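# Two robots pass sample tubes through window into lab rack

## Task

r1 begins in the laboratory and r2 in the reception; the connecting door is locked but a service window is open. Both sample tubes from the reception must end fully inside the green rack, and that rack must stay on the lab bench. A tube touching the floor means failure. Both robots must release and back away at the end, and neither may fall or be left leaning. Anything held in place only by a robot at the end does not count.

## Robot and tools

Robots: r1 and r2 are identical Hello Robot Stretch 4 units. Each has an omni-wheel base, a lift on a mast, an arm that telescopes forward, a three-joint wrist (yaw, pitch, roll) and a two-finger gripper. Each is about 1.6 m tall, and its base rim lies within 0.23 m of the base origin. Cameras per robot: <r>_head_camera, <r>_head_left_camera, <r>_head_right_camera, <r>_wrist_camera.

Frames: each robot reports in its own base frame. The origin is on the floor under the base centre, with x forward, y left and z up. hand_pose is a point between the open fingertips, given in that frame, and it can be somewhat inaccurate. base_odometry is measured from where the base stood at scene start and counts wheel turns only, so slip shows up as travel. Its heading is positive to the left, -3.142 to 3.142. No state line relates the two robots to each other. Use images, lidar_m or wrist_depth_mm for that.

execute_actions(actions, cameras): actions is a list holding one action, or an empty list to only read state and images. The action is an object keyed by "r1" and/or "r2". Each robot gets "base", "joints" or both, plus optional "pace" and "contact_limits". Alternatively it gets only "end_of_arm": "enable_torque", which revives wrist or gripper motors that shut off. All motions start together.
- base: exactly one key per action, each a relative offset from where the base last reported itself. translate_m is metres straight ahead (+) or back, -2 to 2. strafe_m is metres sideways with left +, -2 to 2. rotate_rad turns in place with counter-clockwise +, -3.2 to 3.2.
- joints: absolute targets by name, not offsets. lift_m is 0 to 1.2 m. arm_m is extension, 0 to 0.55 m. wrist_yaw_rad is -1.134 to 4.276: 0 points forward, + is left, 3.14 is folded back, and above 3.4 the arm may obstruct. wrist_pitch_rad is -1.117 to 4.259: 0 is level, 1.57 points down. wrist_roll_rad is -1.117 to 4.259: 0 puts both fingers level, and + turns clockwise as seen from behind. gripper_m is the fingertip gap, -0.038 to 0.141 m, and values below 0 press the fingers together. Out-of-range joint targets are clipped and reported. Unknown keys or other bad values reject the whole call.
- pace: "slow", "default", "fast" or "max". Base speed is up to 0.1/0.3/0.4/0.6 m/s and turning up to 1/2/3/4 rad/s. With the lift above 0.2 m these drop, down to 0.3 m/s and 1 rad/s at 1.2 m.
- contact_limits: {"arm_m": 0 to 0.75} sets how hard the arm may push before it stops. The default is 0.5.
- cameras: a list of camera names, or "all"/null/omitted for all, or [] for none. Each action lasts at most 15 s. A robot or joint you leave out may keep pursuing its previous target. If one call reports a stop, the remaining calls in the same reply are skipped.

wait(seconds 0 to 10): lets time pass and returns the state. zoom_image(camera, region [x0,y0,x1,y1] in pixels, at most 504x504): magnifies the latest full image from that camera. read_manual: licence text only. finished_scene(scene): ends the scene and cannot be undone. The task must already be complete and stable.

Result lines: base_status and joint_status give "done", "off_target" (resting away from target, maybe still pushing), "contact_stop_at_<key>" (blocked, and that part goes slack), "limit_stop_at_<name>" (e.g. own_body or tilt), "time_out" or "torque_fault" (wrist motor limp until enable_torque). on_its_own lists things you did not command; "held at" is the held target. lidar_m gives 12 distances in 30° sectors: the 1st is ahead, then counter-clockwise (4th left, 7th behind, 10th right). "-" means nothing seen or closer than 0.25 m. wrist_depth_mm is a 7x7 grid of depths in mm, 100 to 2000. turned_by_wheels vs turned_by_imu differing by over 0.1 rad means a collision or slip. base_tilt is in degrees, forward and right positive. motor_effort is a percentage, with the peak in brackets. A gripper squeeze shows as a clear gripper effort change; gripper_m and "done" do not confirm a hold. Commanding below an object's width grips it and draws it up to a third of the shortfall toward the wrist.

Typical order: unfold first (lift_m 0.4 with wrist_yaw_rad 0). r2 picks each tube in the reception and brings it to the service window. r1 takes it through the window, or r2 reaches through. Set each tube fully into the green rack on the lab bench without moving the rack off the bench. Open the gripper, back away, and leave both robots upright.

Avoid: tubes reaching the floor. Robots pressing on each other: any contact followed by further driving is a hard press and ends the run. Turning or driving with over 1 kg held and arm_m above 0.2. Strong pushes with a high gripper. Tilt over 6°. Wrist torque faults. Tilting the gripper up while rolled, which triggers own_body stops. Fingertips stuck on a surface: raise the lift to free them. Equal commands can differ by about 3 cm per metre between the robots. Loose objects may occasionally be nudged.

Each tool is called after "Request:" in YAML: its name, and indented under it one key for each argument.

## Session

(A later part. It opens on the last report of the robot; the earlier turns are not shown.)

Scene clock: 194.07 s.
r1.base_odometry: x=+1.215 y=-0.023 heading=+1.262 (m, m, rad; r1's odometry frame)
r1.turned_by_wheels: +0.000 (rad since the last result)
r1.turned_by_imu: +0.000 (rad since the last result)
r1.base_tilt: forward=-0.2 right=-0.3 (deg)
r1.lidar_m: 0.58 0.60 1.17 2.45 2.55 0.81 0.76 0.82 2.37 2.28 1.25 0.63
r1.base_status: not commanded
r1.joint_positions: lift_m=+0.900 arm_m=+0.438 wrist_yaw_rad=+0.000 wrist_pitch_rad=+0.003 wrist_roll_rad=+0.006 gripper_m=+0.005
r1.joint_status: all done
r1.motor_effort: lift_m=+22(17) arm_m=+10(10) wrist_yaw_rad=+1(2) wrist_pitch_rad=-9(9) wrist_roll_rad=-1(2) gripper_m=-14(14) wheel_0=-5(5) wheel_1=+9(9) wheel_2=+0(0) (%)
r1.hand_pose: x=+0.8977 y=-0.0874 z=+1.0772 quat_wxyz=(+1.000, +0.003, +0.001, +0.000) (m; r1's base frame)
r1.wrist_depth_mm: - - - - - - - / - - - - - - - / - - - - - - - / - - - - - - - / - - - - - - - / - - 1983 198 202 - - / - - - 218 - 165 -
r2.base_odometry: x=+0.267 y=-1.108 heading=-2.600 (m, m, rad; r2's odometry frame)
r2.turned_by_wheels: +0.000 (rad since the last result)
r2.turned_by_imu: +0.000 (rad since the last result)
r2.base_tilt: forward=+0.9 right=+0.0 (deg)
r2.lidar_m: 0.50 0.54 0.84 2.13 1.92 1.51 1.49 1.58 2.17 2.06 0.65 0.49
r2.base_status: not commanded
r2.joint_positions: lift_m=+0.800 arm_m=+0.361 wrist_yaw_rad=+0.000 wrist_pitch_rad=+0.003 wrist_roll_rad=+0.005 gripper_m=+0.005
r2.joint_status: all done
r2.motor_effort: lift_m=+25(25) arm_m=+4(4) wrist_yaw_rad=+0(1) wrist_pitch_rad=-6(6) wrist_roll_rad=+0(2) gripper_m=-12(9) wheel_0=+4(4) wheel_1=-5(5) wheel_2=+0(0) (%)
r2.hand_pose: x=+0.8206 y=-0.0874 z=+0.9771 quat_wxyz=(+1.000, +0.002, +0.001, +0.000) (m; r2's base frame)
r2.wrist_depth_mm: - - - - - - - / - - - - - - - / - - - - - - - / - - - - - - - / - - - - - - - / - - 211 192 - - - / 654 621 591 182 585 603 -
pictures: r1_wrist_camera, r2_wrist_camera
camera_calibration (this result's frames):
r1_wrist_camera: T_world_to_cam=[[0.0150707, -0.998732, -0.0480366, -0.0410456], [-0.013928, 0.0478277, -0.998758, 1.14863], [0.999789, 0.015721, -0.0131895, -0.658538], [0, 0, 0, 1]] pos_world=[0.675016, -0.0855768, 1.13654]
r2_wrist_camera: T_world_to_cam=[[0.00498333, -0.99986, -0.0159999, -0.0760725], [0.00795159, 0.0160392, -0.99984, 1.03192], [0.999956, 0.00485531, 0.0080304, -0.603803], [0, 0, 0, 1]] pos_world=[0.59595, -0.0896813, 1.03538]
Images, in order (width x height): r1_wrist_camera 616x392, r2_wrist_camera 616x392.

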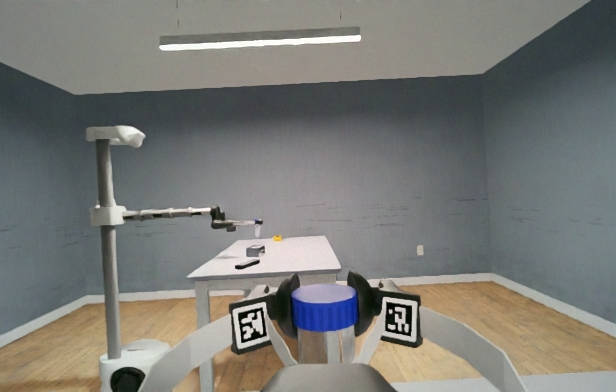

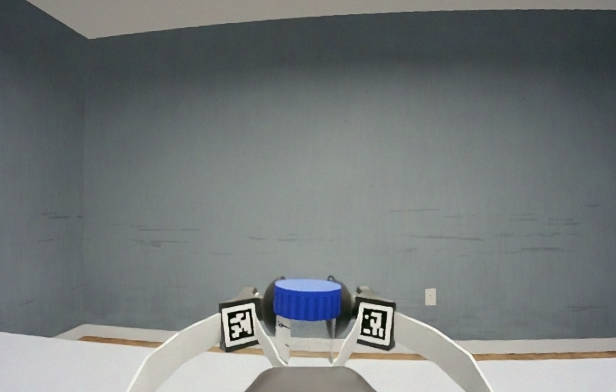

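Request:
execute_actions:
  actions:
    - {"r1":{"joints":{"lift_m":0.95,"arm_m":0.0},"base":{"translate_m":-0.2}},"r2":{"joints":{"lift_m":0.95,"arm_m":0.0},"base":{"strafe_m":-1.32}}}
  cameras: []

Request:
execute_actions:
  actions:
    - {"r1":{"base":{"strafe_m":0.96}},"r2":{"base":{"rotate_rad":-1.571},"pace":"slow"}}
  cameras: []

Request:
execute_actions:
  actions:
    - {"r1":{"base":{"rotate_rad":-1.571},"pace":"slow"},"r2":{"base":{"strafe_m":0.905}}}
  cameras: ["r1_head_camera"]

Request:
execute_actions:
  actions:
    - {"r1":{"base":{"strafe_m":-1.1}},"r2":{"base":{"translate_m":0.25},"joints":{"lift_m":0.92}}}
  cameras: ["r1_head_camera","r2_head_camera"]

Scene clock: 205.23 s.
r1.base_odometry: x=+1.154 y=-0.213 heading=+1.261 (m, m, rad; r1's odometry frame)
r1.turned_by_wheels: -0.001 (rad since the last result)
r1.turned_by_imu: -0.002 (rad since the last result)
r1.base_tilt: forward=-0.1 right=-0.3 (deg)
r1.lidar_m: 0.43 0.83 1.41 2.43 2.55 0.62 0.56 0.62 2.36 2.27 1.54 0.85
r1.base_status: done
r1.joint_positions: lift_m=+0.950 arm_m=+0.004 wrist_yaw_rad=+0.000 wrist_pitch_rad=+0.003 wrist_roll_rad=+0.006 gripper_m=+0.005
r1.joint_status: all done
joint sent to its limit — the command would take r1.arm_m past its lower limit, so that joint was sent only as far as its limit.
r1.motor_effort: lift_m=+21(20) arm_m=-10(6) wrist_yaw_rad=+2(0) wrist_pitch_rad=-10(9) wrist_roll_rad=+2(2) gripper_m=-13(12) wheel_0=-2(9) wheel_1=-7(10) wheel_2=+0(11) (%)
r1.hand_pose: x=+0.4630 y=-0.0875 z=+1.1272 quat_wxyz=(+1.000, +0.003, +0.001, +0.000) (m; r1's base frame)
r1.wrist_depth_mm: 809 904 1138 - - - 820 / 809 - - - - - 820 / 809 931 - - - - 820 / 809 917 - - - - 831 / 809 891 - - - - 831 / 809 878 1060 198 202 1025 820 / 809 778 668 217 676 164 676
r2.base_odometry: x=-0.414 y=+0.023 heading=-2.599 (m, m, rad; r2's odometry frame)
r2.turned_by_wheels: +0.000 (rad since the last result)
r2.turned_by_imu: -0.002 (rad since the last result)
r2.base_tilt: forward=+0.9 right=-0.1 (deg)
r2.lidar_m: 3.09 0.96 0.83 3.45 2.12 1.65 1.62 1.06 0.86 0.83 0.81 1.04
r2.base_status: done
r2.joint_positions: lift_m=+0.950 arm_m=+0.001 wrist_yaw_rad=+0.000 wrist_pitch_rad=+0.003 wrist_roll_rad=+0.005 gripper_m=+0.005
r2.joint_status: all done
r2.motor_effort: lift_m=+25(27) arm_m=-4(3) wrist_yaw_rad=+0(1) wrist_pitch_rad=-7(7) wrist_roll_rad=+3(1) gripper_m=-12(14) wheel_0=+3(11) wheel_1=+0(12) wheel_2=+0(0) (%)
r2.hand_pose: x=+0.4602 y=-0.0874 z=+1.1270 quat_wxyz=(+1.000, +0.002, +0.001, +0.000) (m; r2's base frame)
r2.wrist_depth_mm: - - - - - - 1098 / - - - - - - 1397 / - - - - - - 1430 / - - - - - - 1430 / - - - - - - 1430 / - - 213 193 - - 1336 / - - - 182 - 1921 1464
pictures: none
No camera images: the call's "cameras" was empty. Leave "cameras" out to get every camera's image.

Scene clock: 209.77 s.
r1.base_odometry: x=+0.240 y=+0.079 heading=+1.261 (m, m, rad; r1's odometry frame)
r1.turned_by_wheels: +0.000 (rad since the last result)
r1.turned_by_imu: +0.001 (rad since the last result)
r1.base_tilt: forward=-0.2 right=-0.5 (deg)
r1.lidar_m: 0.44 1.02 1.33 1.50 1.53 2.06 3.38 0.80 0.87 3.24 1.13 1.04
r1.base_status: done
r1.joint_positions: lift_m=+0.950 arm_m=+0.004 wrist_yaw_rad=+0.000 wrist_pitch_rad=+0.003 wrist_roll_rad=+0.006 gripper_m=+0.005
r1.joint_status: not commanded
r1.motor_effort: lift_m=+21(21) arm_m=-10(10) wrist_yaw_rad=+1(1) wrist_pitch_rad=-9(9) wrist_roll_rad=+0(2) gripper_m=-14(13) wheel_0=-2(12) wheel_1=+6(13) wheel_2=+0(0) (%)
r1.hand_pose: x=+0.4630 y=-0.0875 z=+1.1272 quat_wxyz=(+1.000, +0.003, +0.001, +0.000) (m; r1's base frame)
r1.wrist_depth_mm: 759 778 768 778 778 778 788 / 759 778 768 768 778 778 778 / 759 768 778 778 778 778 778 / 750 778 778 778 778 778 788 / 759 778 778 778 778 778 778 / 750 778 768 198 202 778 788 / 750 778 778 218 778 164 788
r2.base_odometry: x=-0.414 y=+0.023 heading=+2.114 (m, m, rad; r2's odometry frame)
r2.turned_by_wheels: -1.570 (rad since the last result)
r2.turned_by_imu: -1.553 (rad since the last result)
r2.base_tilt: forward=+0.9 right=+0.0 (deg)
r2.lidar_m: 0.84 0.82 1.08 3.07 0.99 0.81 3.47 2.12 1.66 1.61 1.04 0.86
r2.base_status: done
r2.joint_positions: lift_m=+0.950 arm_m=+0.001 wrist_yaw_rad=+0.000 wrist_pitch_rad=+0.003 wrist_roll_rad=+0.005 gripper_m=+0.005
r2.joint_status: not commanded
r2.motor_effort: lift_m=+25(25) arm_m=-5(5) wrist_yaw_rad=+0(1) wrist_pitch_rad=-7(7) wrist_roll_rad=-3(1) gripper_m=-12(12) wheel_0=+5(7) wheel_1=+6(9) wheel_2=+3(8) (%)
r2.hand_pose: x=+0.4602 y=-0.0874 z=+1.1270 quat_wxyz=(+1.000, +0.002, +0.001, +0.000) (m; r2's base frame)
r2.wrist_depth_mm: 750 676 647 634 615 603 574 / 691 676 647 634 615 597 580 / 683 668 647 627 609 591 574 / 683 668 640 621 603 585 574 / 676 661 640 621 609 591 574 / 668 647 212 192 597 580 574 / 668 661 627 182 597 585 569
pictures: none
No camera images: the call's "cameras" was empty. Leave "cameras" out to get every camera's image.

Scene clock: 214.10 s.
r1.base_odometry: x=+0.240 y=+0.079 heading=-0.308 (m, m, rad; r1's odometry frame)
r1.turned_by_wheels: -1.570 (rad since the last result)
r1.turned_by_imu: -1.557 (rad since the last result)
r1.base_tilt: forward=-0.1 right=-0.5 (deg)
r1.lidar_m: 0.44 1.17 1.02 0.99 1.02 1.38 1.48 1.56 2.06 3.31 0.79 0.86
r1.base_status: done
r1.joint_positions: lift_m=+0.950 arm_m=+0.004 wrist_yaw_rad=+0.000 wrist_pitch_rad=+0.003 wrist_roll_rad=+0.006 gripper_m=+0.005
r1.joint_status: not commanded
r1.motor_effort: lift_m=+21(21) arm_m=-10(10) wrist_yaw_rad=+1(1) wrist_pitch_rad=-9(9) wrist_roll_rad=-1(1) gripper_m=-15(13) wheel_0=+5(9) wheel_1=+10(12) wheel_2=+3(8) (%)
r1.hand_pose: x=+0.4630 y=-0.0874 z=+1.1272 quat_wxyz=(+1.000, +0.003, +0.001, +0.000) (m; r1's base frame)
r1.wrist_depth_mm: 1708 - - - - - - / 1756 - - - - - - / 1661 - - - - - - / 1708 - - - - - - / 1708 - - - - - - / 1661 - - 198 201 - - / 1618 - - 218 - 164 946
r2.base_odometry: x=-1.188 y=-0.445 heading=+2.114 (m, m, rad; r2's odometry frame)
r2.turned_by_wheels: +0.000 (rad since the last result)
r2.turned_by_imu: +0.001 (rad since the last result)
r2.base_tilt: forward=+1.0 right=-0.1 (deg)
r2.lidar_m: 0.70 0.79 1.58 2.19 2.40 0.65 0.63 0.69 2.57 2.51 1.24 0.74
r2.base_status: done
r2.joint_positions: lift_m=+0.950 arm_m=+0.001 wrist_yaw_rad=+0.000 wrist_pitch_rad=+0.003 wrist_roll_rad=+0.005 gripper_m=+0.005
r2.joint_status: not commanded
r2.motor_effort: lift_m=+25(25) arm_m=-4(4) wrist_yaw_rad=+0(0) wrist_pitch_rad=-7(7) wrist_roll_rad=+3(1) gripper_m=-11(10) wheel_0=-3(11) wheel_1=+4(12) wheel_2=+0(1) (%)
r2.hand_pose: x=+0.4602 y=-0.0874 z=+1.1270 quat_wxyz=(+1.000, +0.002, +0.001, +0.000) (m; r2's base frame)
r2.wrist_depth_mm: 831 904 - - - - 691 / 820 - - - - - 691 / 831 - - - - - 683 / 820 - - - - - 676 / 809 - - - - - 668 / 809 931 212 192 1008 - 676 / 798 715 683 182 676 699 668
pictures: r1_head_camera
Images, in order (width x height): r1_head_camera 420x560.

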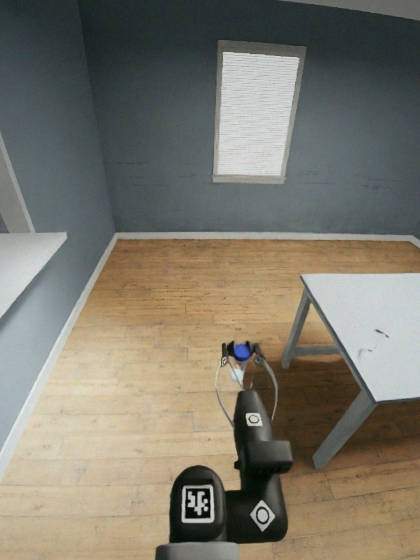

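Scene clock: 219.10 s.
r1.base_odometry: x=-0.094 y=-0.969 heading=-0.308 (m, m, rad; r1's odometry frame)
r1.turned_by_wheels: +0.000 (rad since the last result)
r1.turned_by_imu: -0.005 (rad since the last result)
r1.base_tilt: forward=-0.2 right=-0.6 (deg)
r1.lidar_m: 0.44 0.54 2.00 2.07 2.14 1.55 1.45 1.49 2.04 2.22 0.80 0.55
r1.base_status: done
r1.joint_positions: lift_m=+0.950 arm_m=+0.004 wrist_yaw_rad=+0.000 wrist_pitch_rad=+0.003 wrist_roll_rad=+0.006 gripper_m=+0.005
r1.joint_status: not commanded
r1.motor_effort: lift_m=+21(21) arm_m=-10(10) wrist_yaw_rad=+1(1) wrist_pitch_rad=-8(8) wrist_roll_rad=-1(2) gripper_m=-14(14) wheel_0=+1(12) wheel_1=-6(15) wheel_2=+0(1) (%)
r1.hand_pose: x=+0.4630 y=-0.0874 z=+1.1272 quat_wxyz=(+1.000, +0.003, +0.001, +0.000) (m; r1's base frame)
r1.wrist_depth_mm: - - - - - - - / - - - - - - - / - - - - - - - / - - - - - - - / - - - - - - - / - - - 198 202 - - / - 1042 891 217 917 164 904
r2.base_odometry: x=-1.318 y=-0.231 heading=+2.114 (m, m, rad; r2's odometry frame)
r2.turned_by_wheels: +0.000 (rad since the last result)
r2.turned_by_imu: -0.002 (rad since the last result)
r2.base_tilt: forward=+0.9 right=-0.2 (deg)
r2.lidar_m: 0.39 0.54 1.19 2.16 2.35 0.89 0.85 0.97 2.59 1.86 0.63 0.49
r2.base_status: done
r2.joint_positions: lift_m=+0.920 arm_m=+0.001 wrist_yaw_rad=+0.000 wrist_pitch_rad=+0.003 wrist_roll_rad=+0.005 gripper_m=+0.005
r2.joint_status: all done
r2.motor_effort: lift_m=+16(23) arm_m=-4(4) wrist_yaw_rad=+0(0) wrist_pitch_rad=-5(6) wrist_roll_rad=-1(1) gripper_m=-12(11) wheel_0=+3(9) wheel_1=+3(9) wheel_2=-1(9) (%)
r2.hand_pose: x=+0.4602 y=-0.0874 z=+1.0978 quat_wxyz=(+1.000, +0.002, +0.001, +0.000) (m; r2's base frame)
r2.wrist_depth_mm: 668 - - - - - - / 676 - - - - - - / 676 - - - - - - / 683 - - - - - - / 676 - - - - - - / 668 - 211 192 - - - / 634 640 569 182 621 634 -
pictures: r1_head_camera, r2_head_camera
Images, in order (width x height): r1_head_camera 420x560, r2_head_camera 420x560.

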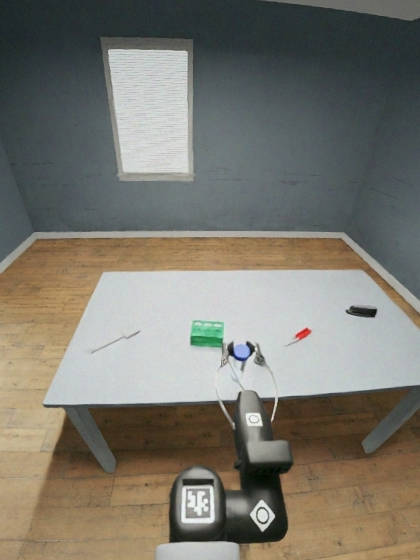

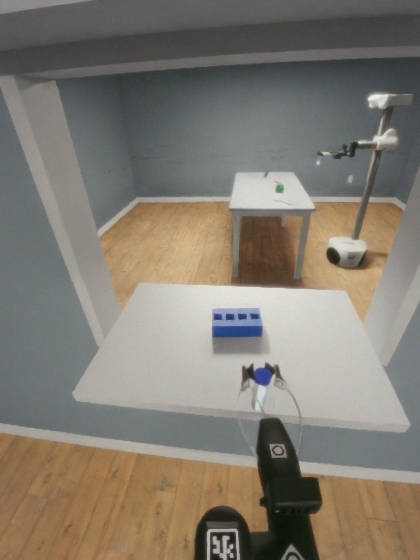

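Request:
zoom_image:
  camera: "r1_head_camera"
  region: [170,300,290,400]

Region (170, 300, 290, 400) of r1_head_camera's 420x560 image, scaled by 4.200, with more detail than that image has.

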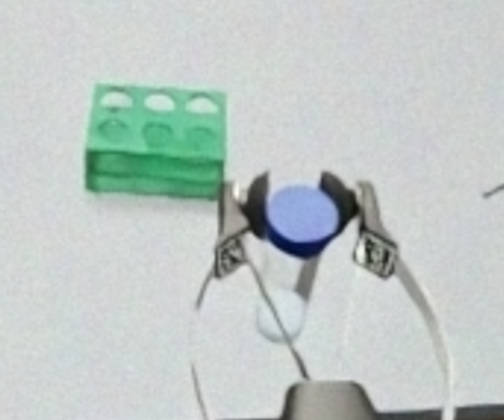

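Request:
execute_actions:
  actions:
    - {"r1":{"base":{"strafe_m":0.04},"joints":{"arm_m":0.34,"lift_m":0.79},"pace":"slow"}}
  cameras: ["r1_head_camera","r1_head_right_camera","r1_wrist_camera"]

Request:
zoom_image:
  camera: "r1_head_camera"
  region: [170,290,290,390]

Request:
zoom_image:
  camera: "r1_head_right_camera"
  region: [150,290,270,390]

Scene clock: 232.17 s.
r1.base_odometry: x=-0.082 y=-0.931 heading=-0.308 (m, m, rad; r1's odometry frame)
r1.turned_by_wheels: +0.000 (rad since the last result)
r1.turned_by_imu: -0.002 (rad since the last result)
r1.base_tilt: forward=-0.1 right=-0.5 (deg)
r1.lidar_m: 0.51 0.54 1.98 2.05 2.06 1.56 1.45 1.50 2.04 2.25 0.81 0.55
r1.base_status: done
r1.joint_positions: lift_m=+0.790 arm_m=+0.338 wrist_yaw_rad=+0.000 wrist_pitch_rad=+0.003 wrist_roll_rad=+0.006 gripper_m=+0.005
r1.joint_status: all done
r1.motor_effort: lift_m=+17(21) arm_m=+10(12) wrist_yaw_rad=+1(0) wrist_pitch_rad=-9(10) wrist_roll_rad=-1(2) gripper_m=-14(12) wheel_0=-5(9) wheel_1=+8(12) wheel_2=+0(0) (%)
r1.hand_pose: x=+0.7976 y=-0.0874 z=+0.9676 quat_wxyz=(+1.000, +0.003, +0.001, +0.000) (m; r1's base frame)
r1.wrist_depth_mm: - - - - - - - / - - - - - - - / - - - - - - - / - - - - - - - / - - - - - - - / - - - 198 202 - - / 668 640 554 217 559 164 569
r2.base_odometry: x=-1.318 y=-0.231 heading=+2.114 (m, m, rad; r2's odometry frame)
r2.turned_by_wheels: +0.000 (rad since the last result)
r2.turned_by_imu: -0.002 (rad since the last result)
r2.base_tilt: forward=+1.0 right=+0.1 (deg)
r2.lidar_m: 0.41 0.54 1.21 2.15 2.36 0.88 0.89 0.97 2.60 1.86 0.62 0.49
r2.base_status: not commanded
r2.joint_positions: lift_m=+0.920 arm_m=+0.001 wrist_yaw_rad=+0.000 wrist_pitch_rad=+0.003 wrist_roll_rad=+0.005 gripper_m=+0.005
r2.joint_status: not commanded
r2.motor_effort: lift_m=+16(16) arm_m=-4(4) wrist_yaw_rad=+0(0) wrist_pitch_rad=-6(7) wrist_roll_rad=-2(1) gripper_m=-14(11) wheel_0=+3(3) wheel_1=+3(3) wheel_2=-1(1) (%)
r2.hand_pose: x=+0.4602 y=-0.0874 z=+1.0978 quat_wxyz=(+1.000, +0.002, +0.001, +0.000) (m; r2's base frame)
r2.wrist_depth_mm: 676 - - - - - - / 668 - - - - - - / 676 - - - - - - / 683 - - - - - - / 676 - - - - - - / 668 - 212 191 - - - / 634 640 564 183 609 634 -
pictures: r1_head_camera, r1_head_right_camera, r1_wrist_camera
camera_calibration (this result's frames):
r1_wrist_camera: T_world_to_cam=[[0.0150199, -0.998733, -0.0480362, -0.0447755], [-0.0140118, 0.0478267, -0.998757, 1.03785], [0.999789, 0.0156743, -0.0132757, -0.559888], [0, 0, 0, 1]] pos_world=[0.574985, -0.0855798, 1.02698]
Images, in order (width x height): r1_head_camera 420x560, r1_head_right_camera 420x672, r1_wrist_camera 616x392.

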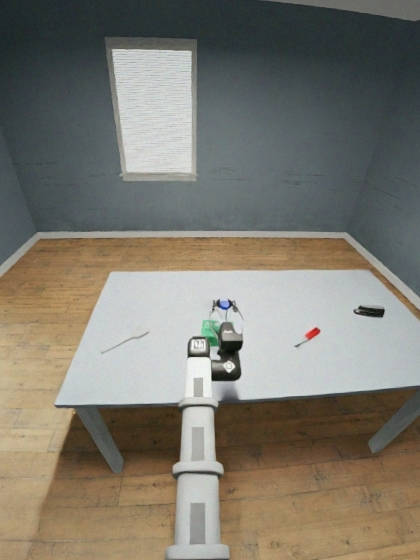

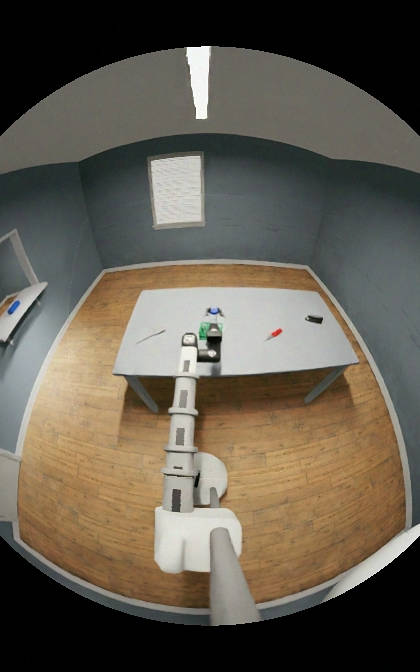

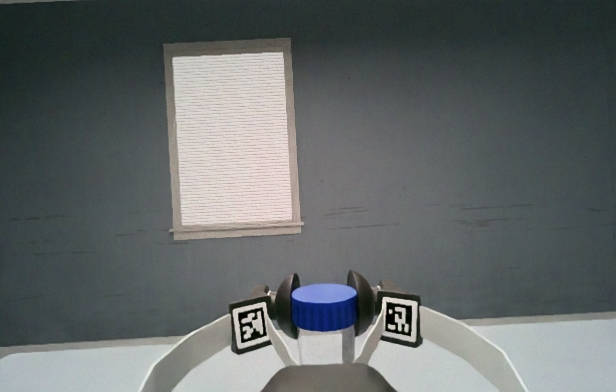

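Region (170, 290, 290, 390) of r1_head_camera's 420x560 image, scaled by 4.200, with more detail than that image has.

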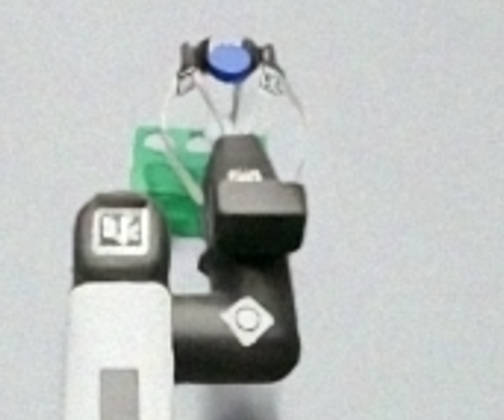

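Region (150, 290, 270, 390) of r1_head_right_camera's 420x672 image, scaled by 4.200, with more detail than that image has.

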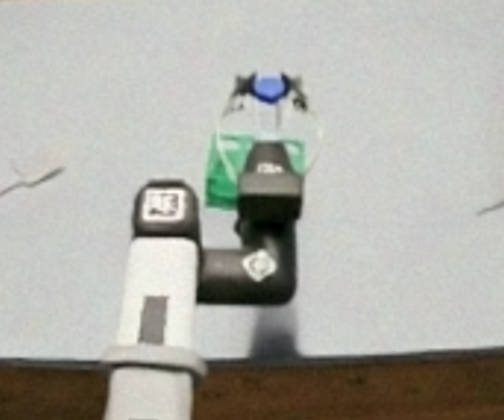

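Request:
execute_actions:
  actions:
    - {"r1":{"base":{"strafe_m":-0.24},"joints":{"arm_m":0.44,"lift_m":0.80,"wrist_yaw_rad":1.2},"pace":"slow"}}
  cameras: ["r1_head_camera","r1_head_left_camera","r2_head_camera"]

Request:
zoom_image:
  camera: "r1_head_camera"
  region: [100,270,240,380]

Request:
zoom_image:
  camera: "r2_head_camera"
  region: [240,130,360,230]

Scene clock: 242.77 s.
r1.base_odometry: x=-0.155 y=-1.160 heading=-0.309 (m, m, rad; r1's odometry frame)
r1.turned_by_wheels: -0.001 (rad since the last result)
r1.turned_by_imu: -0.003 (rad since the last result)
r1.base_tilt: forward=-0.1 right=-0.3 (deg)
r1.lidar_m: 0.52 0.51 0.74 2.27 2.15 1.52 1.45 1.52 2.01 2.01 0.78 0.56
r1.base_status: done
r1.joint_positions: lift_m=+0.800 arm_m=+0.438 wrist_yaw_rad=+1.200 wrist_pitch_rad=+0.003 wrist_roll_rad=+0.006 gripper_m=+0.005
r1.joint_status: all done
r1.motor_effort: lift_m=+22(22) arm_m=+10(5) wrist_yaw_rad=+2(8) wrist_pitch_rad=-9(9) wrist_roll_rad=+1(1) gripper_m=-13(13) wheel_0=+3(7) wheel_1=-10(12) wheel_2=-1(1) (%)
r1.hand_pose: x=+0.7953 y=+0.2372 z=+0.9772 quat_wxyz=(+0.825, +0.002, +0.003, +0.565) (m; r1's base frame)
r1.wrist_depth_mm: 1983 - - - - - - / - - - - - - - / 1983 - - - - - - / 1983 - - - - - - / 1921 - - - - - - / 1921 - - 198 202 - - / - - 574 218 585 165 591
r2.base_odometry: x=-1.318 y=-0.231 heading=+2.114 (m, m, rad; r2's odometry frame)
r2.turned_by_wheels: +0.000 (rad since the last result)
r2.turned_by_imu: -0.002 (rad since the last result)
r2.base_tilt: forward=+0.9 right=-0.1 (deg)
r2.lidar_m: 0.41 0.54 1.18 2.14 2.33 0.88 0.88 0.97 2.61 1.89 0.65 0.49
r2.base_status: not commanded
r2.joint_positions: lift_m=+0.920 arm_m=+0.001 wrist_yaw_rad=+0.000 wrist_pitch_rad=+0.003 wrist_roll_rad=+0.005 gripper_m=+0.005
r2.joint_status: not commanded
r2.motor_effort: lift_m=+16(16) arm_m=-4(4) wrist_yaw_rad=-1(0) wrist_pitch_rad=-6(9) wrist_roll_rad=+0(2) gripper_m=-12(11) wheel_0=+3(3) wheel_1=+3(3) wheel_2=-1(1) (%)
r2.hand_pose: x=+0.4602 y=-0.0874 z=+1.0978 quat_wxyz=(+1.000, +0.002, +0.001, +0.000) (m; r2's base frame)
r2.wrist_depth_mm: 676 - - - - - - / 676 - - - - - - / 683 - - - - - - / 676 - - - - - - / 683 - - - - - - / 668 - 212 191 - - - / 634 647 564 182 615 634 -
pictures: r1_head_camera, r1_head_left_camera, r2_head_camera
Images, in order (width x height): r1_head_camera 420x560, r1_head_left_camera 420x672, r2_head_camera 420x560.

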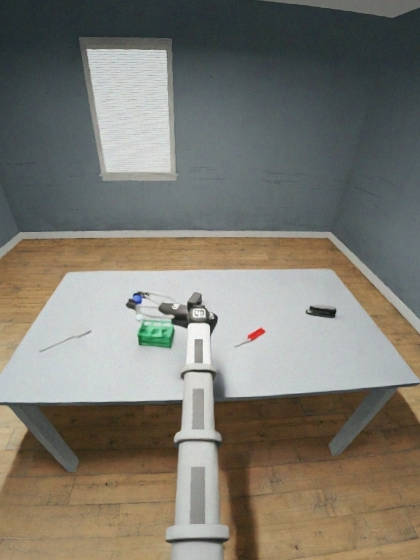

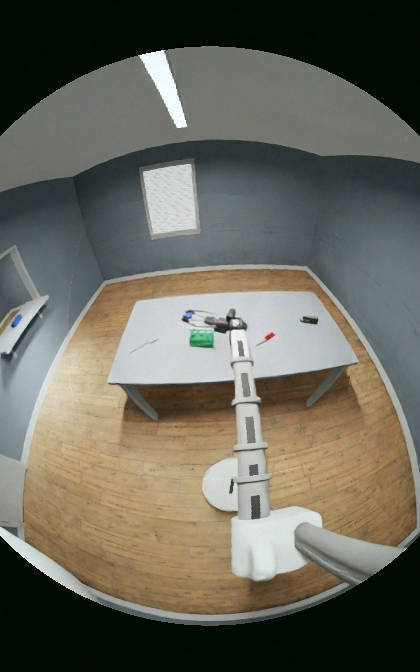

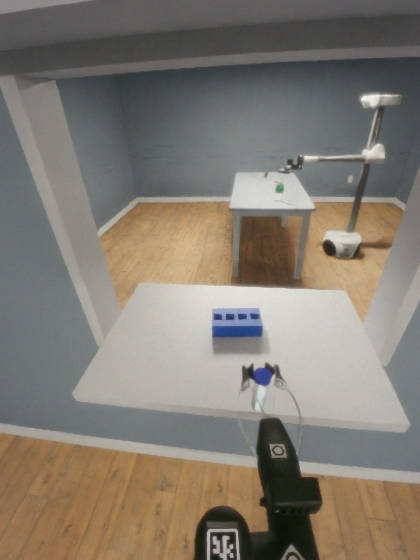

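Region (100, 270, 240, 380) of r1_head_camera's 420x560 image, scaled by 3.600, with more detail than that image has; it fills the top 396 rows of this view, and the rest is white.

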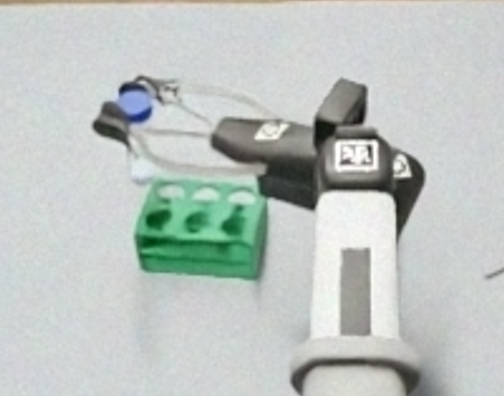

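Region (240, 130, 360, 230) of r2_head_camera's 420x560 image, scaled by 4.200, with more detail than that image has.

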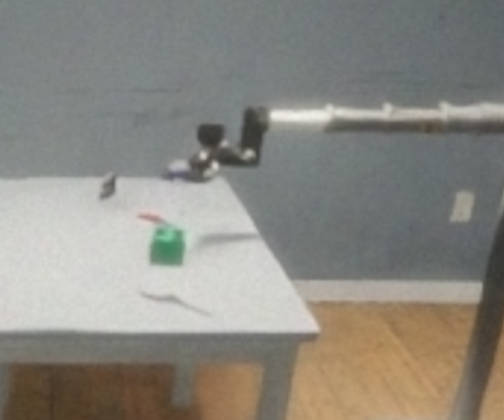

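Request:
execute_actions:
  actions:
    - {"r1":{"base":{"strafe_m":-0.015},"joints":{"arm_m":0.415,"lift_m":0.78},"pace":"slow"}}
  cameras: ["r1_head_camera"]

Request:
zoom_image:
  camera: "r1_head_camera"
  region: [120,280,210,360]

Scene clock: 250.50 s.
r1.base_odometry: x=-0.159 y=-1.174 heading=-0.309 (m, m, rad; r1's odometry frame)
r1.turned_by_wheels: +0.000 (rad since the last result)
r1.turned_by_imu: -0.002 (rad since the last result)
r1.base_tilt: forward=-0.2 right=-0.4 (deg)
r1.lidar_m: 0.51 0.54 0.76 2.29 2.21 1.55 1.43 1.49 2.00 2.00 0.81 0.57
r1.base_status: done
r1.joint_positions: lift_m=+0.780 arm_m=+0.417 wrist_yaw_rad=+1.200 wrist_pitch_rad=+0.003 wrist_roll_rad=+0.006 gripper_m=+0.005
r1.joint_status: all done
r1.motor_effort: lift_m=+16(20) arm_m=-10(13) wrist_yaw_rad=+2(2) wrist_pitch_rad=-8(9) wrist_roll_rad=-1(1) gripper_m=-13(13) wheel_0=+4(7) wheel_1=-10(15) wheel_2=+0(1) (%)
r1.hand_pose: x=+0.7737 y=+0.2372 z=+0.9576 quat_wxyz=(+0.825, +0.002, +0.003, +0.565) (m; r1's base frame)
r1.wrist_depth_mm: 1983 - - - - - - / - - - - - - - / - - - - - - - / 1983 - - - - - - / 1921 - - - - - - / 1921 - - 198 202 - - / 1983 627 544 219 539 164 544
r2.base_odometry: x=-1.318 y=-0.231 heading=+2.114 (m, m, rad; r2's odometry frame)
r2.turned_by_wheels: +0.000 (rad since the last result)
r2.turned_by_imu: -0.001 (rad since the last result)
r2.base_tilt: forward=+0.7 right=-0.2 (deg)
r2.lidar_m: 0.38 0.56 1.16 2.15 2.34 0.89 0.89 0.97 2.58 1.86 0.62 0.49
r2.base_status: not commanded
r2.joint_positions: lift_m=+0.920 arm_m=+0.001 wrist_yaw_rad=+0.000 wrist_pitch_rad=+0.003 wrist_roll_rad=+0.005 gripper_m=+0.005
r2.joint_status: not commanded
r2.motor_effort: lift_m=+16(16) arm_m=-4(5) wrist_yaw_rad=+0(0) wrist_pitch_rad=-7(6) wrist_roll_rad=+0(0) gripper_m=-11(11) wheel_0=+3(3) wheel_1=+3(3) wheel_2=+0(1) (%)
r2.hand_pose: x=+0.4602 y=-0.0874 z=+1.0978 quat_wxyz=(+1.000, +0.002, +0.001, +0.000) (m; r2's base frame)
r2.wrist_depth_mm: 668 - - - - - - / 676 - - - - - - / 676 - - - - - - / 683 - - - - - - / 676 - - - - - - / 661 - 211 191 - - - / 634 647 564 182 615 634 -
pictures: r1_head_camera
Images, in order (width x height): r1_head_camera 420x560.

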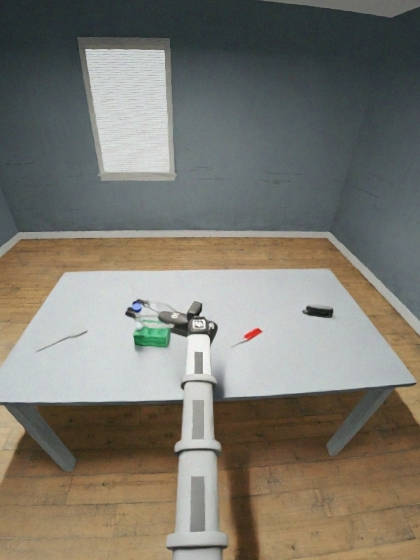

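Region (120, 280, 210, 360) of r1_head_camera's 420x560 image, scaled by 5.600, with more detail than that image has.

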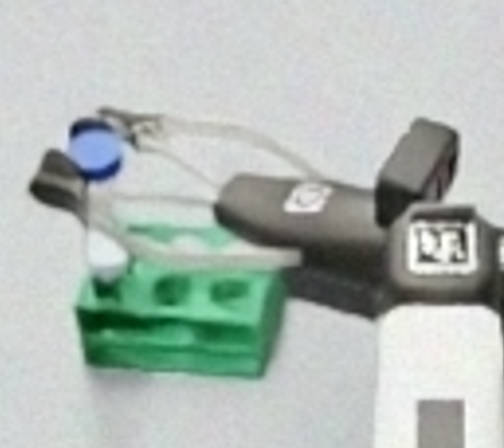

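Request:
execute_actions:
  actions:
    - {"r1":{"joints":{"lift_m":0.755},"pace":"slow"}}
  cameras: ["r1_head_camera"]

Request:
zoom_image:
  camera: "r1_head_camera"
  region: [120,280,210,360]

Scene clock: 253.60 s.
r1.base_odometry: x=-0.159 y=-1.174 heading=-0.309 (m, m, rad; r1's odometry frame)
r1.turned_by_wheels: +0.000 (rad since the last result)
r1.turned_by_imu: -0.001 (rad since the last result)
r1.base_tilt: forward=+0.0 right=-0.3 (deg)
r1.lidar_m: 0.52 0.56 0.74 2.31 2.14 1.51 1.44 1.50 1.98 1.98 0.79 0.56
r1.base_status: not commanded
r1.joint_positions: lift_m=+0.755 arm_m=+0.417 wrist_yaw_rad=+1.200 wrist_pitch_rad=+0.003 wrist_roll_rad=+0.006 gripper_m=+0.005
r1.joint_status: all done
r1.motor_effort: lift_m=+16(13) arm_m=-10(10) wrist_yaw_rad=+2(2) wrist_pitch_rad=-9(9) wrist_roll_rad=-1(1) gripper_m=-13(13) wheel_0=+3(4) wheel_1=-10(10) wheel_2=+0(0) (%)
r1.hand_pose: x=+0.7737 y=+0.2372 z=+0.9326 quat_wxyz=(+0.825, +0.002, +0.003, +0.565) (m; r1's base frame)
r1.wrist_depth_mm: - - - - - - - / - - - - - - - / 1983 - - - - - - / 1983 - - - - - - / 1921 - - - - - - / 1983 - - 198 202 732 - / 1983 569 484 217 484 164 492
r2.base_odometry: x=-1.318 y=-0.231 heading=+2.114 (m, m, rad; r2's odometry frame)
r2.turned_by_wheels: +0.000 (rad since the last result)
r2.turned_by_imu: -0.001 (rad since the last result)
r2.base_tilt: forward=+0.8 right=+0.1 (deg)
r2.lidar_m: 0.42 0.53 1.18 2.15 2.35 0.90 0.88 0.94 2.59 1.90 0.64 0.49
r2.base_status: not commanded
r2.joint_positions: lift_m=+0.920 arm_m=+0.001 wrist_yaw_rad=+0.000 wrist_pitch_rad=+0.003 wrist_roll_rad=+0.005 gripper_m=+0.005
r2.joint_status: not commanded
r2.motor_effort: lift_m=+16(16) arm_m=-4(5) wrist_yaw_rad=-1(0) wrist_pitch_rad=-7(8) wrist_roll_rad=+0(0) gripper_m=-16(11) wheel_0=+3(3) wheel_1=+3(2) wheel_2=-1(1) (%)
r2.hand_pose: x=+0.4602 y=-0.0874 z=+1.0978 quat_wxyz=(+1.000, +0.002, +0.001, +0.000) (m; r2's base frame)
r2.wrist_depth_mm: 676 - - - - - - / 676 - - - - - - / 676 - - - - - - / 683 - - - - - - / 676 - - - - - - / 668 - 212 192 - - - / 640 647 564 182 621 627 -
pictures: r1_head_camera
Images, in order (width x height): r1_head_camera 420x560.

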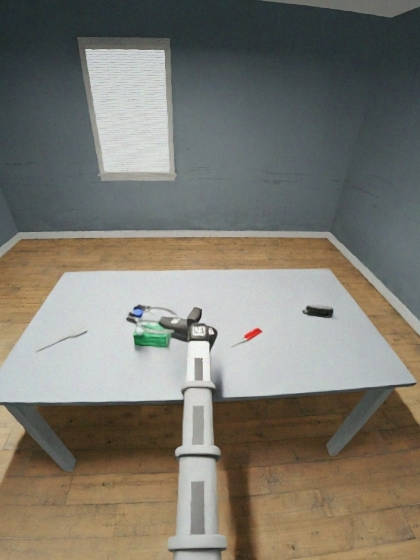

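Region (120, 280, 210, 360) of r1_head_camera's 420x560 image, scaled by 5.600, with more detail than that image has.

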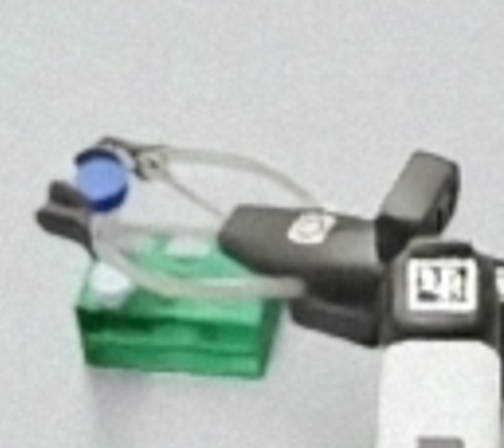

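Request:
execute_actions:
  actions:
    - {"r1":{"joints":{"lift_m":0.72},"pace":"slow"}}
  cameras: ["r1_head_camera","r2_head_camera"]

Request:
zoom_image:
  camera: "r1_head_camera"
  region: [120,280,210,360]

Request:
zoom_image:
  camera: "r2_head_camera"
  region: [250,150,330,210]

Scene clock: 257.33 s.
r1.base_odometry: x=-0.159 y=-1.174 heading=-0.309 (m, m, rad; r1's odometry frame)
r1.turned_by_wheels: +0.000 (rad since the last result)
r1.turned_by_imu: -0.001 (rad since the last result)
r1.base_tilt: forward=-0.2 right=-0.3 (deg)
r1.lidar_m: 0.51 0.55 0.73 2.30 2.14 1.52 1.45 1.49 1.99 1.98 0.79 0.57
r1.base_status: not commanded
r1.joint_positions: lift_m=+0.720 arm_m=+0.417 wrist_yaw_rad=+1.200 wrist_pitch_rad=-0.004 wrist_roll_rad=+0.006 gripper_m=+0.005
r1.joint_status: all done
r1.motor_effort: lift_m=+14(15) arm_m=-10(10) wrist_yaw_rad=+1(2) wrist_pitch_rad=+9(35) wrist_roll_rad=+0(0) gripper_m=-10(14) wheel_0=+4(3) wheel_1=-9(10) wheel_2=+0(0) (%)
r1.hand_pose: x=+0.7736 y=+0.2372 z=+0.8996 quat_wxyz=(+0.825, +0.004, +0.000, +0.565) (m; r1's base frame)
r1.wrist_depth_mm: - - - - - - - / 1983 - - - - - - / - - - - - - - / 1983 - - - - - - / 1983 - - 191 - - - / 1921 - - 211 193 640 - / 554 496 418 213 424 394 427
r2.base_odometry: x=-1.318 y=-0.231 heading=+2.114 (m, m, rad; r2's odometry frame)
r2.turned_by_wheels: +0.000 (rad since the last result)
r2.turned_by_imu: -0.001 (rad since the last result)
r2.base_tilt: forward=+0.9 right=-0.1 (deg)
r2.lidar_m: 0.41 0.54 1.18 2.14 2.33 0.92 0.90 0.97 2.60 1.87 0.64 0.50
r2.base_status: not commanded
r2.joint_positions: lift_m=+0.920 arm_m=+0.001 wrist_yaw_rad=+0.000 wrist_pitch_rad=+0.003 wrist_roll_rad=+0.005 gripper_m=+0.005
r2.joint_status: not commanded
r2.motor_effort: lift_m=+16(16) arm_m=-5(4) wrist_yaw_rad=+0(0) wrist_pitch_rad=-8(5) wrist_roll_rad=-1(1) gripper_m=-13(12) wheel_0=+3(3) wheel_1=+3(3) wheel_2=-1(1) (%)
r2.hand_pose: x=+0.4602 y=-0.0874 z=+1.0978 quat_wxyz=(+1.000, +0.002, +0.001, +0.000) (m; r2's base frame)
r2.wrist_depth_mm: 668 - - - - - - / 668 - - - - - - / 668 - - - - - - / 676 - - - - - - / 683 - - - - - - / 668 - 212 191 - - - / 640 640 569 182 615 640 -
pictures: r1_head_camera, r2_head_camera
Images, in order (width x height): r1_head_camera 420x560, r2_head_camera 420x560.

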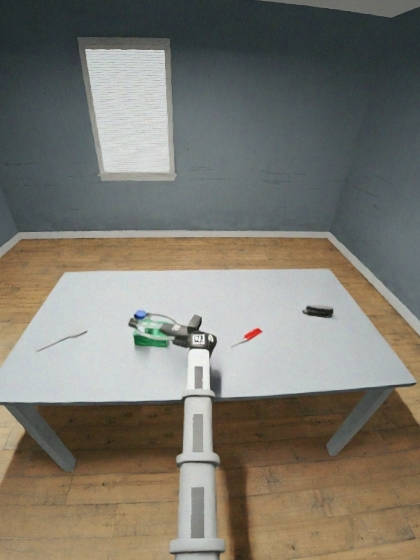

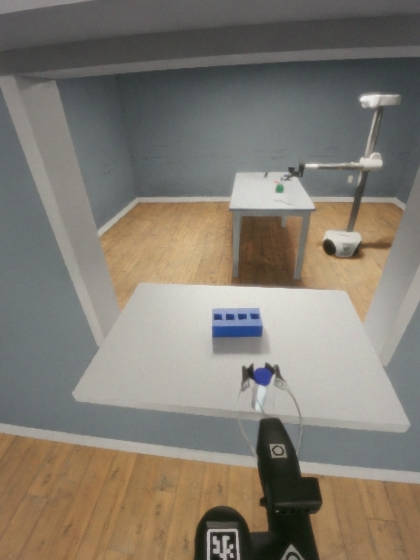

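Region (120, 280, 210, 360) of r1_head_camera's 420x560 image, scaled by 5.600, with more detail than that image has.

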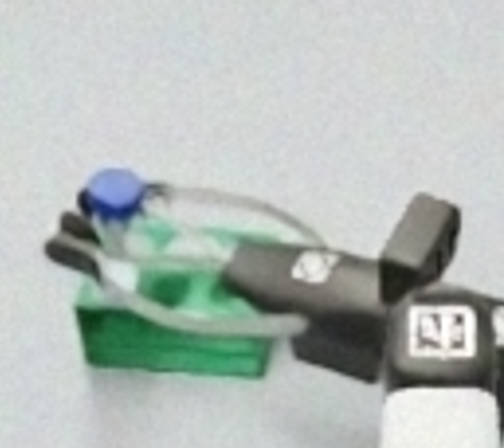

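Region (250, 150, 330, 210) of r2_head_camera's 420x560 image, scaled by 6.300, with more detail than that image has; it fills the top 378 rows of this view, and the rest is white.

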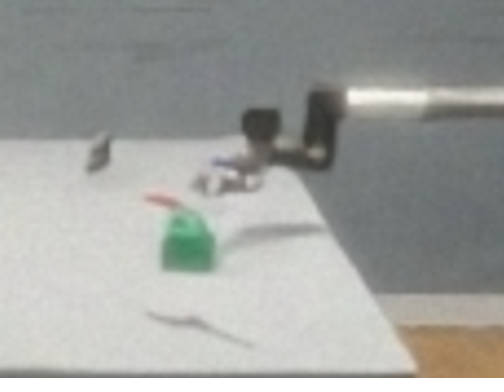

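Request:
execute_actions:
  actions:
    - {"r1":{"joints":{"lift_m":0.75},"pace":"slow"}}
  cameras: ["r1_head_camera","r1_head_left_camera"]

Request:
zoom_image:
  camera: "r1_head_camera"
  region: [120,280,210,360]

Request:
zoom_image:
  camera: "r1_head_left_camera"
  region: [165,290,255,370]

Scene clock: 263.33 s.
r1.base_odometry: x=-0.159 y=-1.174 heading=-0.309 (m, m, rad; r1's odometry frame)
r1.turned_by_wheels: +0.000 (rad since the last result)
r1.turned_by_imu: -0.001 (rad since the last result)
r1.base_tilt: forward=+0.0 right=-0.2 (deg)
r1.lidar_m: 0.51 0.56 0.76 2.29 2.21 1.54 1.44 1.51 1.98 1.98 0.80 0.54
r1.base_status: not commanded
r1.joint_positions: lift_m=+0.750 arm_m=+0.417 wrist_yaw_rad=+1.200 wrist_pitch_rad=+0.002 wrist_roll_rad=+0.006 gripper_m=+0.005
r1.joint_status: all done
r1.motor_effort: lift_m=+22(24) arm_m=-10(10) wrist_yaw_rad=+1(1) wrist_pitch_rad=-7(9) wrist_roll_rad=+1(0) gripper_m=-10(10) wheel_0=+4(4) wheel_1=-9(9) wheel_2=+0(0) (%)
r1.hand_pose: x=+0.7736 y=+0.2372 z=+0.9274 quat_wxyz=(+0.825, +0.002, +0.003, +0.565) (m; r1's base frame)
r1.wrist_depth_mm: 1983 - - - - - - / 1983 - - - - - - / - - - - - - - / 1983 - - - - - - / 1983 - - 194 - - - / 1983 - - 213 191 715 - / 1921 559 469 214 473 439 477
r2.base_odometry: x=-1.318 y=-0.231 heading=+2.114 (m, m, rad; r2's odometry frame)
r2.turned_by_wheels: +0.000 (rad since the last result)
r2.turned_by_imu: -0.001 (rad since the last result)
r2.base_tilt: forward=+0.7 right=-0.1 (deg)
r2.lidar_m: 0.41 0.55 1.18 2.15 2.34 0.93 0.88 0.95 2.59 1.87 0.64 0.50
r2.base_status: not commanded
r2.joint_positions: lift_m=+0.920 arm_m=+0.001 wrist_yaw_rad=+0.000 wrist_pitch_rad=+0.003 wrist_roll_rad=+0.005 gripper_m=+0.005
r2.joint_status: not commanded
r2.motor_effort: lift_m=+16(16) arm_m=-4(5) wrist_yaw_rad=-1(0) wrist_pitch_rad=-7(6) wrist_roll_rad=-1(1) gripper_m=-14(13) wheel_0=+3(3) wheel_1=+3(3) wheel_2=-1(1) (%)
r2.hand_pose: x=+0.4602 y=-0.0874 z=+1.0978 quat_wxyz=(+1.000, +0.002, +0.001, +0.000) (m; r2's base frame)
r2.wrist_depth_mm: 668 - - - - - - / 676 - - - - - - / 676 - - - - - - / 676 - - - - - - / 691 - - - - - - / 661 - 211 191 - - - / 627 647 564 182 615 640 -
pictures: r1_head_camera, r1_head_left_camera
Images, in order (width x height): r1_head_camera 420x560, r1_head_left_camera 420x672.

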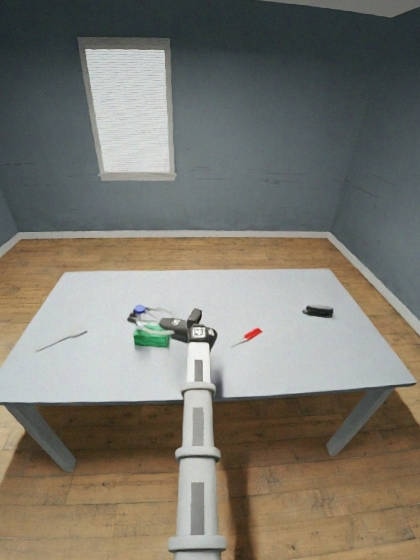

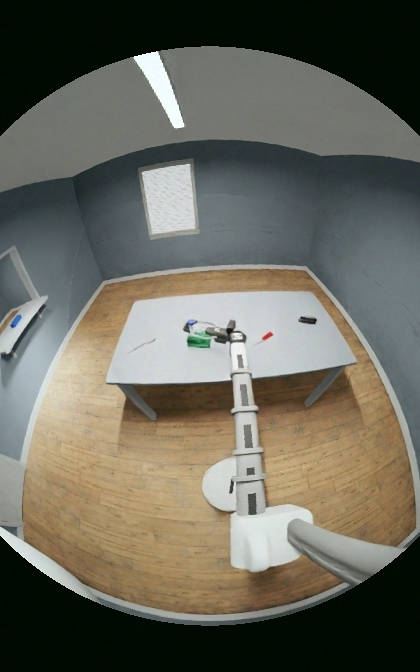

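Region (120, 280, 210, 360) of r1_head_camera's 420x560 image, scaled by 5.600, with more detail than that image has.

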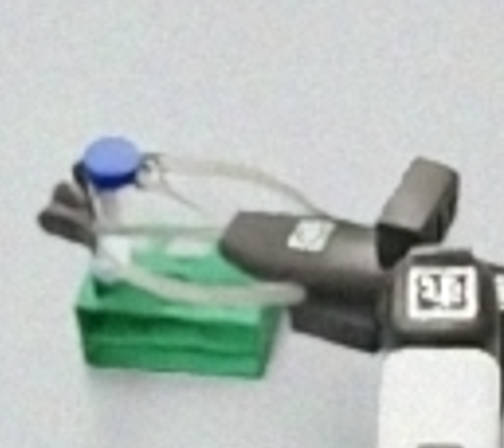

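Region (165, 290, 255, 370) of r1_head_left_camera's 420x672 image, scaled by 5.600, with more detail than that image has.

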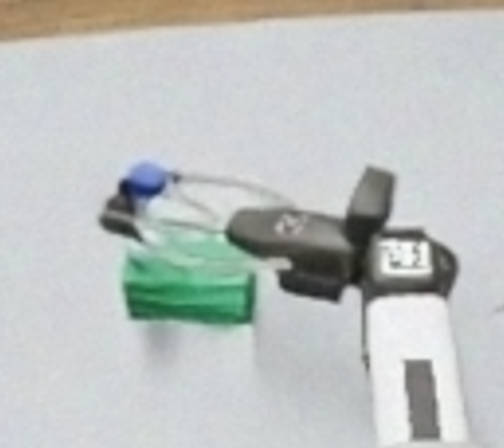

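Request:
execute_actions:
  actions:
    - {"r1":{"joints":{"lift_m":0.78},"pace":"slow"}}
  cameras: ["r1_head_camera"]

Request:
zoom_image:
  camera: "r1_head_camera"
  region: [120,290,180,350]

Scene clock: 269.33 s.
r1.base_odometry: x=-0.159 y=-1.174 heading=-0.309 (m, m, rad; r1's odometry frame)
r1.turned_by_wheels: +0.000 (rad since the last result)
r1.turned_by_imu: -0.001 (rad since the last result)
r1.base_tilt: forward=+0.0 right=-0.4 (deg)
r1.lidar_m: 0.53 0.54 0.74 2.30 2.16 1.53 1.45 1.48 2.00 1.98 0.78 0.57
r1.base_status: not commanded
r1.joint_positions: lift_m=+0.780 arm_m=+0.417 wrist_yaw_rad=+1.200 wrist_pitch_rad=+0.002 wrist_roll_rad=+0.006 gripper_m=+0.005
r1.joint_status: all done
r1.motor_effort: lift_m=+22(28) arm_m=-10(10) wrist_yaw_rad=+1(1) wrist_pitch_rad=-7(8) wrist_roll_rad=+0(2) gripper_m=-11(10) wheel_0=+4(4) wheel_1=-9(9) wheel_2=+0(0) (%)
r1.hand_pose: x=+0.7736 y=+0.2372 z=+0.9573 quat_wxyz=(+0.825, +0.002, +0.003, +0.565) (m; r1's base frame)
r1.wrist_depth_mm: 1983 - - - - - - / 1983 - - - - - - / 1983 - - - - - - / 1983 - - - - - - / 1983 - - 194 - - - / 1983 - - 213 192 - - / - 634 525 214 535 500 544
r2.base_odometry: x=-1.318 y=-0.231 heading=+2.114 (m, m, rad; r2's odometry frame)
r2.turned_by_wheels: +0.000 (rad since the last result)
r2.turned_by_imu: -0.001 (rad since the last result)
r2.base_tilt: forward=+0.9 right=-0.2 (deg)
r2.lidar_m: 0.42 0.55 1.16 2.15 2.36 0.90 0.89 0.98 2.60 1.87 0.63 0.50
r2.base_status: not commanded
r2.joint_positions: lift_m=+0.920 arm_m=+0.001 wrist_yaw_rad=+0.000 wrist_pitch_rad=+0.003 wrist_roll_rad=+0.005 gripper_m=+0.005
r2.joint_status: not commanded
r2.motor_effort: lift_m=+16(16) arm_m=-4(5) wrist_yaw_rad=+0(0) wrist_pitch_rad=-6(6) wrist_roll_rad=-1(0) gripper_m=-13(12) wheel_0=+3(3) wheel_1=+3(3) wheel_2=-1(1) (%)
r2.hand_pose: x=+0.4602 y=-0.0874 z=+1.0978 quat_wxyz=(+1.000, +0.002, +0.001, +0.000) (m; r2's base frame)
r2.wrist_depth_mm: 668 - - - - - - / 676 - - - - - - / 676 - - - - - - / 691 - - - - - - / 676 - - - - - - / 668 - 212 191 - - - / 634 640 564 182 621 634 -
pictures: r1_head_camera
Images, in order (width x height): r1_head_camera 420x560.

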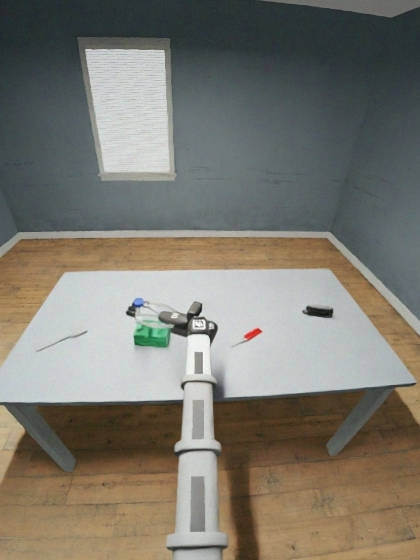

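Region (120, 290, 180, 350) of r1_head_camera's 420x560 image, scaled by 8.400, with more detail than that image has.

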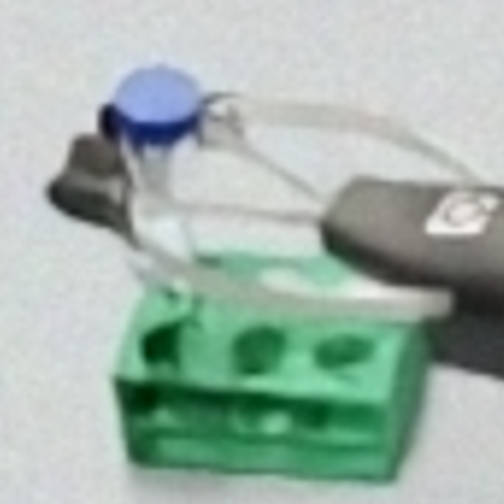

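Request:
execute_actions:
  actions:
    - {"r1":{"base":{"strafe_m":0.018},"joints":{"lift_m":0.75},"pace":"slow"}}
  cameras: ["r1_head_camera"]

Request:
zoom_image:
  camera: "r1_head_camera"
  region: [120,290,180,350]

Scene clock: 275.77 s.
r1.base_odometry: x=-0.154 y=-1.157 heading=-0.309 (m, m, rad; r1's odometry frame)
r1.turned_by_wheels: +0.000 (rad since the last result)
r1.turned_by_imu: -0.001 (rad since the last result)
r1.base_tilt: forward=+0.0 right=-0.4 (deg)
r1.lidar_m: 0.51 0.55 0.75 2.29 2.17 1.52 1.44 1.52 2.01 2.00 0.80 0.55
r1.base_status: done
r1.joint_positions: lift_m=+0.750 arm_m=+0.417 wrist_yaw_rad=+1.200 wrist_pitch_rad=+0.002 wrist_roll_rad=+0.006 gripper_m=+0.005
r1.joint_status: all done
r1.motor_effort: lift_m=+16(25) arm_m=-10(10) wrist_yaw_rad=+1(1) wrist_pitch_rad=-8(7) wrist_roll_rad=+2(1) gripper_m=-9(11) wheel_0=-5(7) wheel_1=+9(11) wheel_2=+0(0) (%)
r1.hand_pose: x=+0.7736 y=+0.2372 z=+0.9278 quat_wxyz=(+0.825, +0.002, +0.003, +0.565) (m; r1's base frame)
r1.wrist_depth_mm: 1983 - - - - - - / - - - - - - - / 1983 - - - - - - / 1983 - - - - - - / 1983 - - 193 - - - / 1983 - - 212 192 715 - / 1921 554 473 214 477 439 480
r2.base_odometry: x=-1.318 y=-0.231 heading=+2.114 (m, m, rad; r2's odometry frame)
r2.turned_by_wheels: +0.000 (rad since the last result)
r2.turned_by_imu: -0.001 (rad since the last result)
r2.base_tilt: forward=+0.7 right=+0.0 (deg)
r2.lidar_m: 0.41 0.55 1.20 2.15 2.36 0.92 0.86 0.96 2.60 1.86 0.63 0.48
r2.base_status: not commanded
r2.joint_positions: lift_m=+0.920 arm_m=+0.001 wrist_yaw_rad=+0.000 wrist_pitch_rad=+0.003 wrist_roll_rad=+0.005 gripper_m=+0.005
r2.joint_status: not commanded
r2.motor_effort: lift_m=+16(16) arm_m=-4(5) wrist_yaw_rad=-1(0) wrist_pitch_rad=-8(6) wrist_roll_rad=-1(2) gripper_m=-11(14) wheel_0=+3(3) wheel_1=+3(3) wheel_2=-1(1) (%)
r2.hand_pose: x=+0.4602 y=-0.0874 z=+1.0978 quat_wxyz=(+1.000, +0.002, +0.001, +0.000) (m; r2's base frame)
r2.wrist_depth_mm: 661 - - - - - - / 676 - - - - - - / 676 - - - - - - / 668 - - - - - - / 676 - - - - - - / 668 - 211 192 - - - / 634 647 564 183 621 621 -
pictures: r1_head_camera
Images, in order (width x height): r1_head_camera 420x560.

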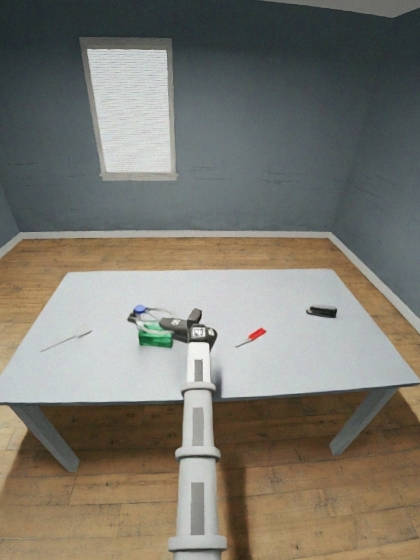

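Region (120, 290, 180, 350) of r1_head_camera's 420x560 image, scaled by 8.400, with more detail than that image has.

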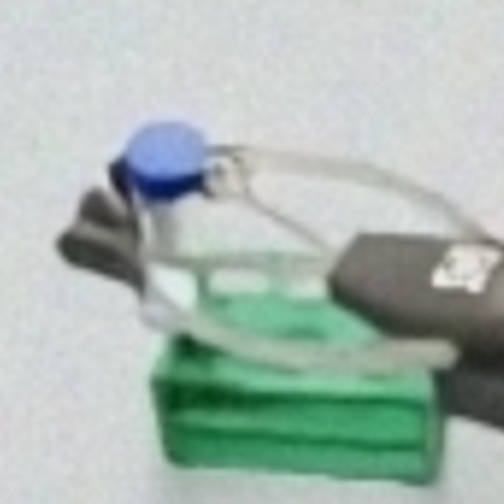

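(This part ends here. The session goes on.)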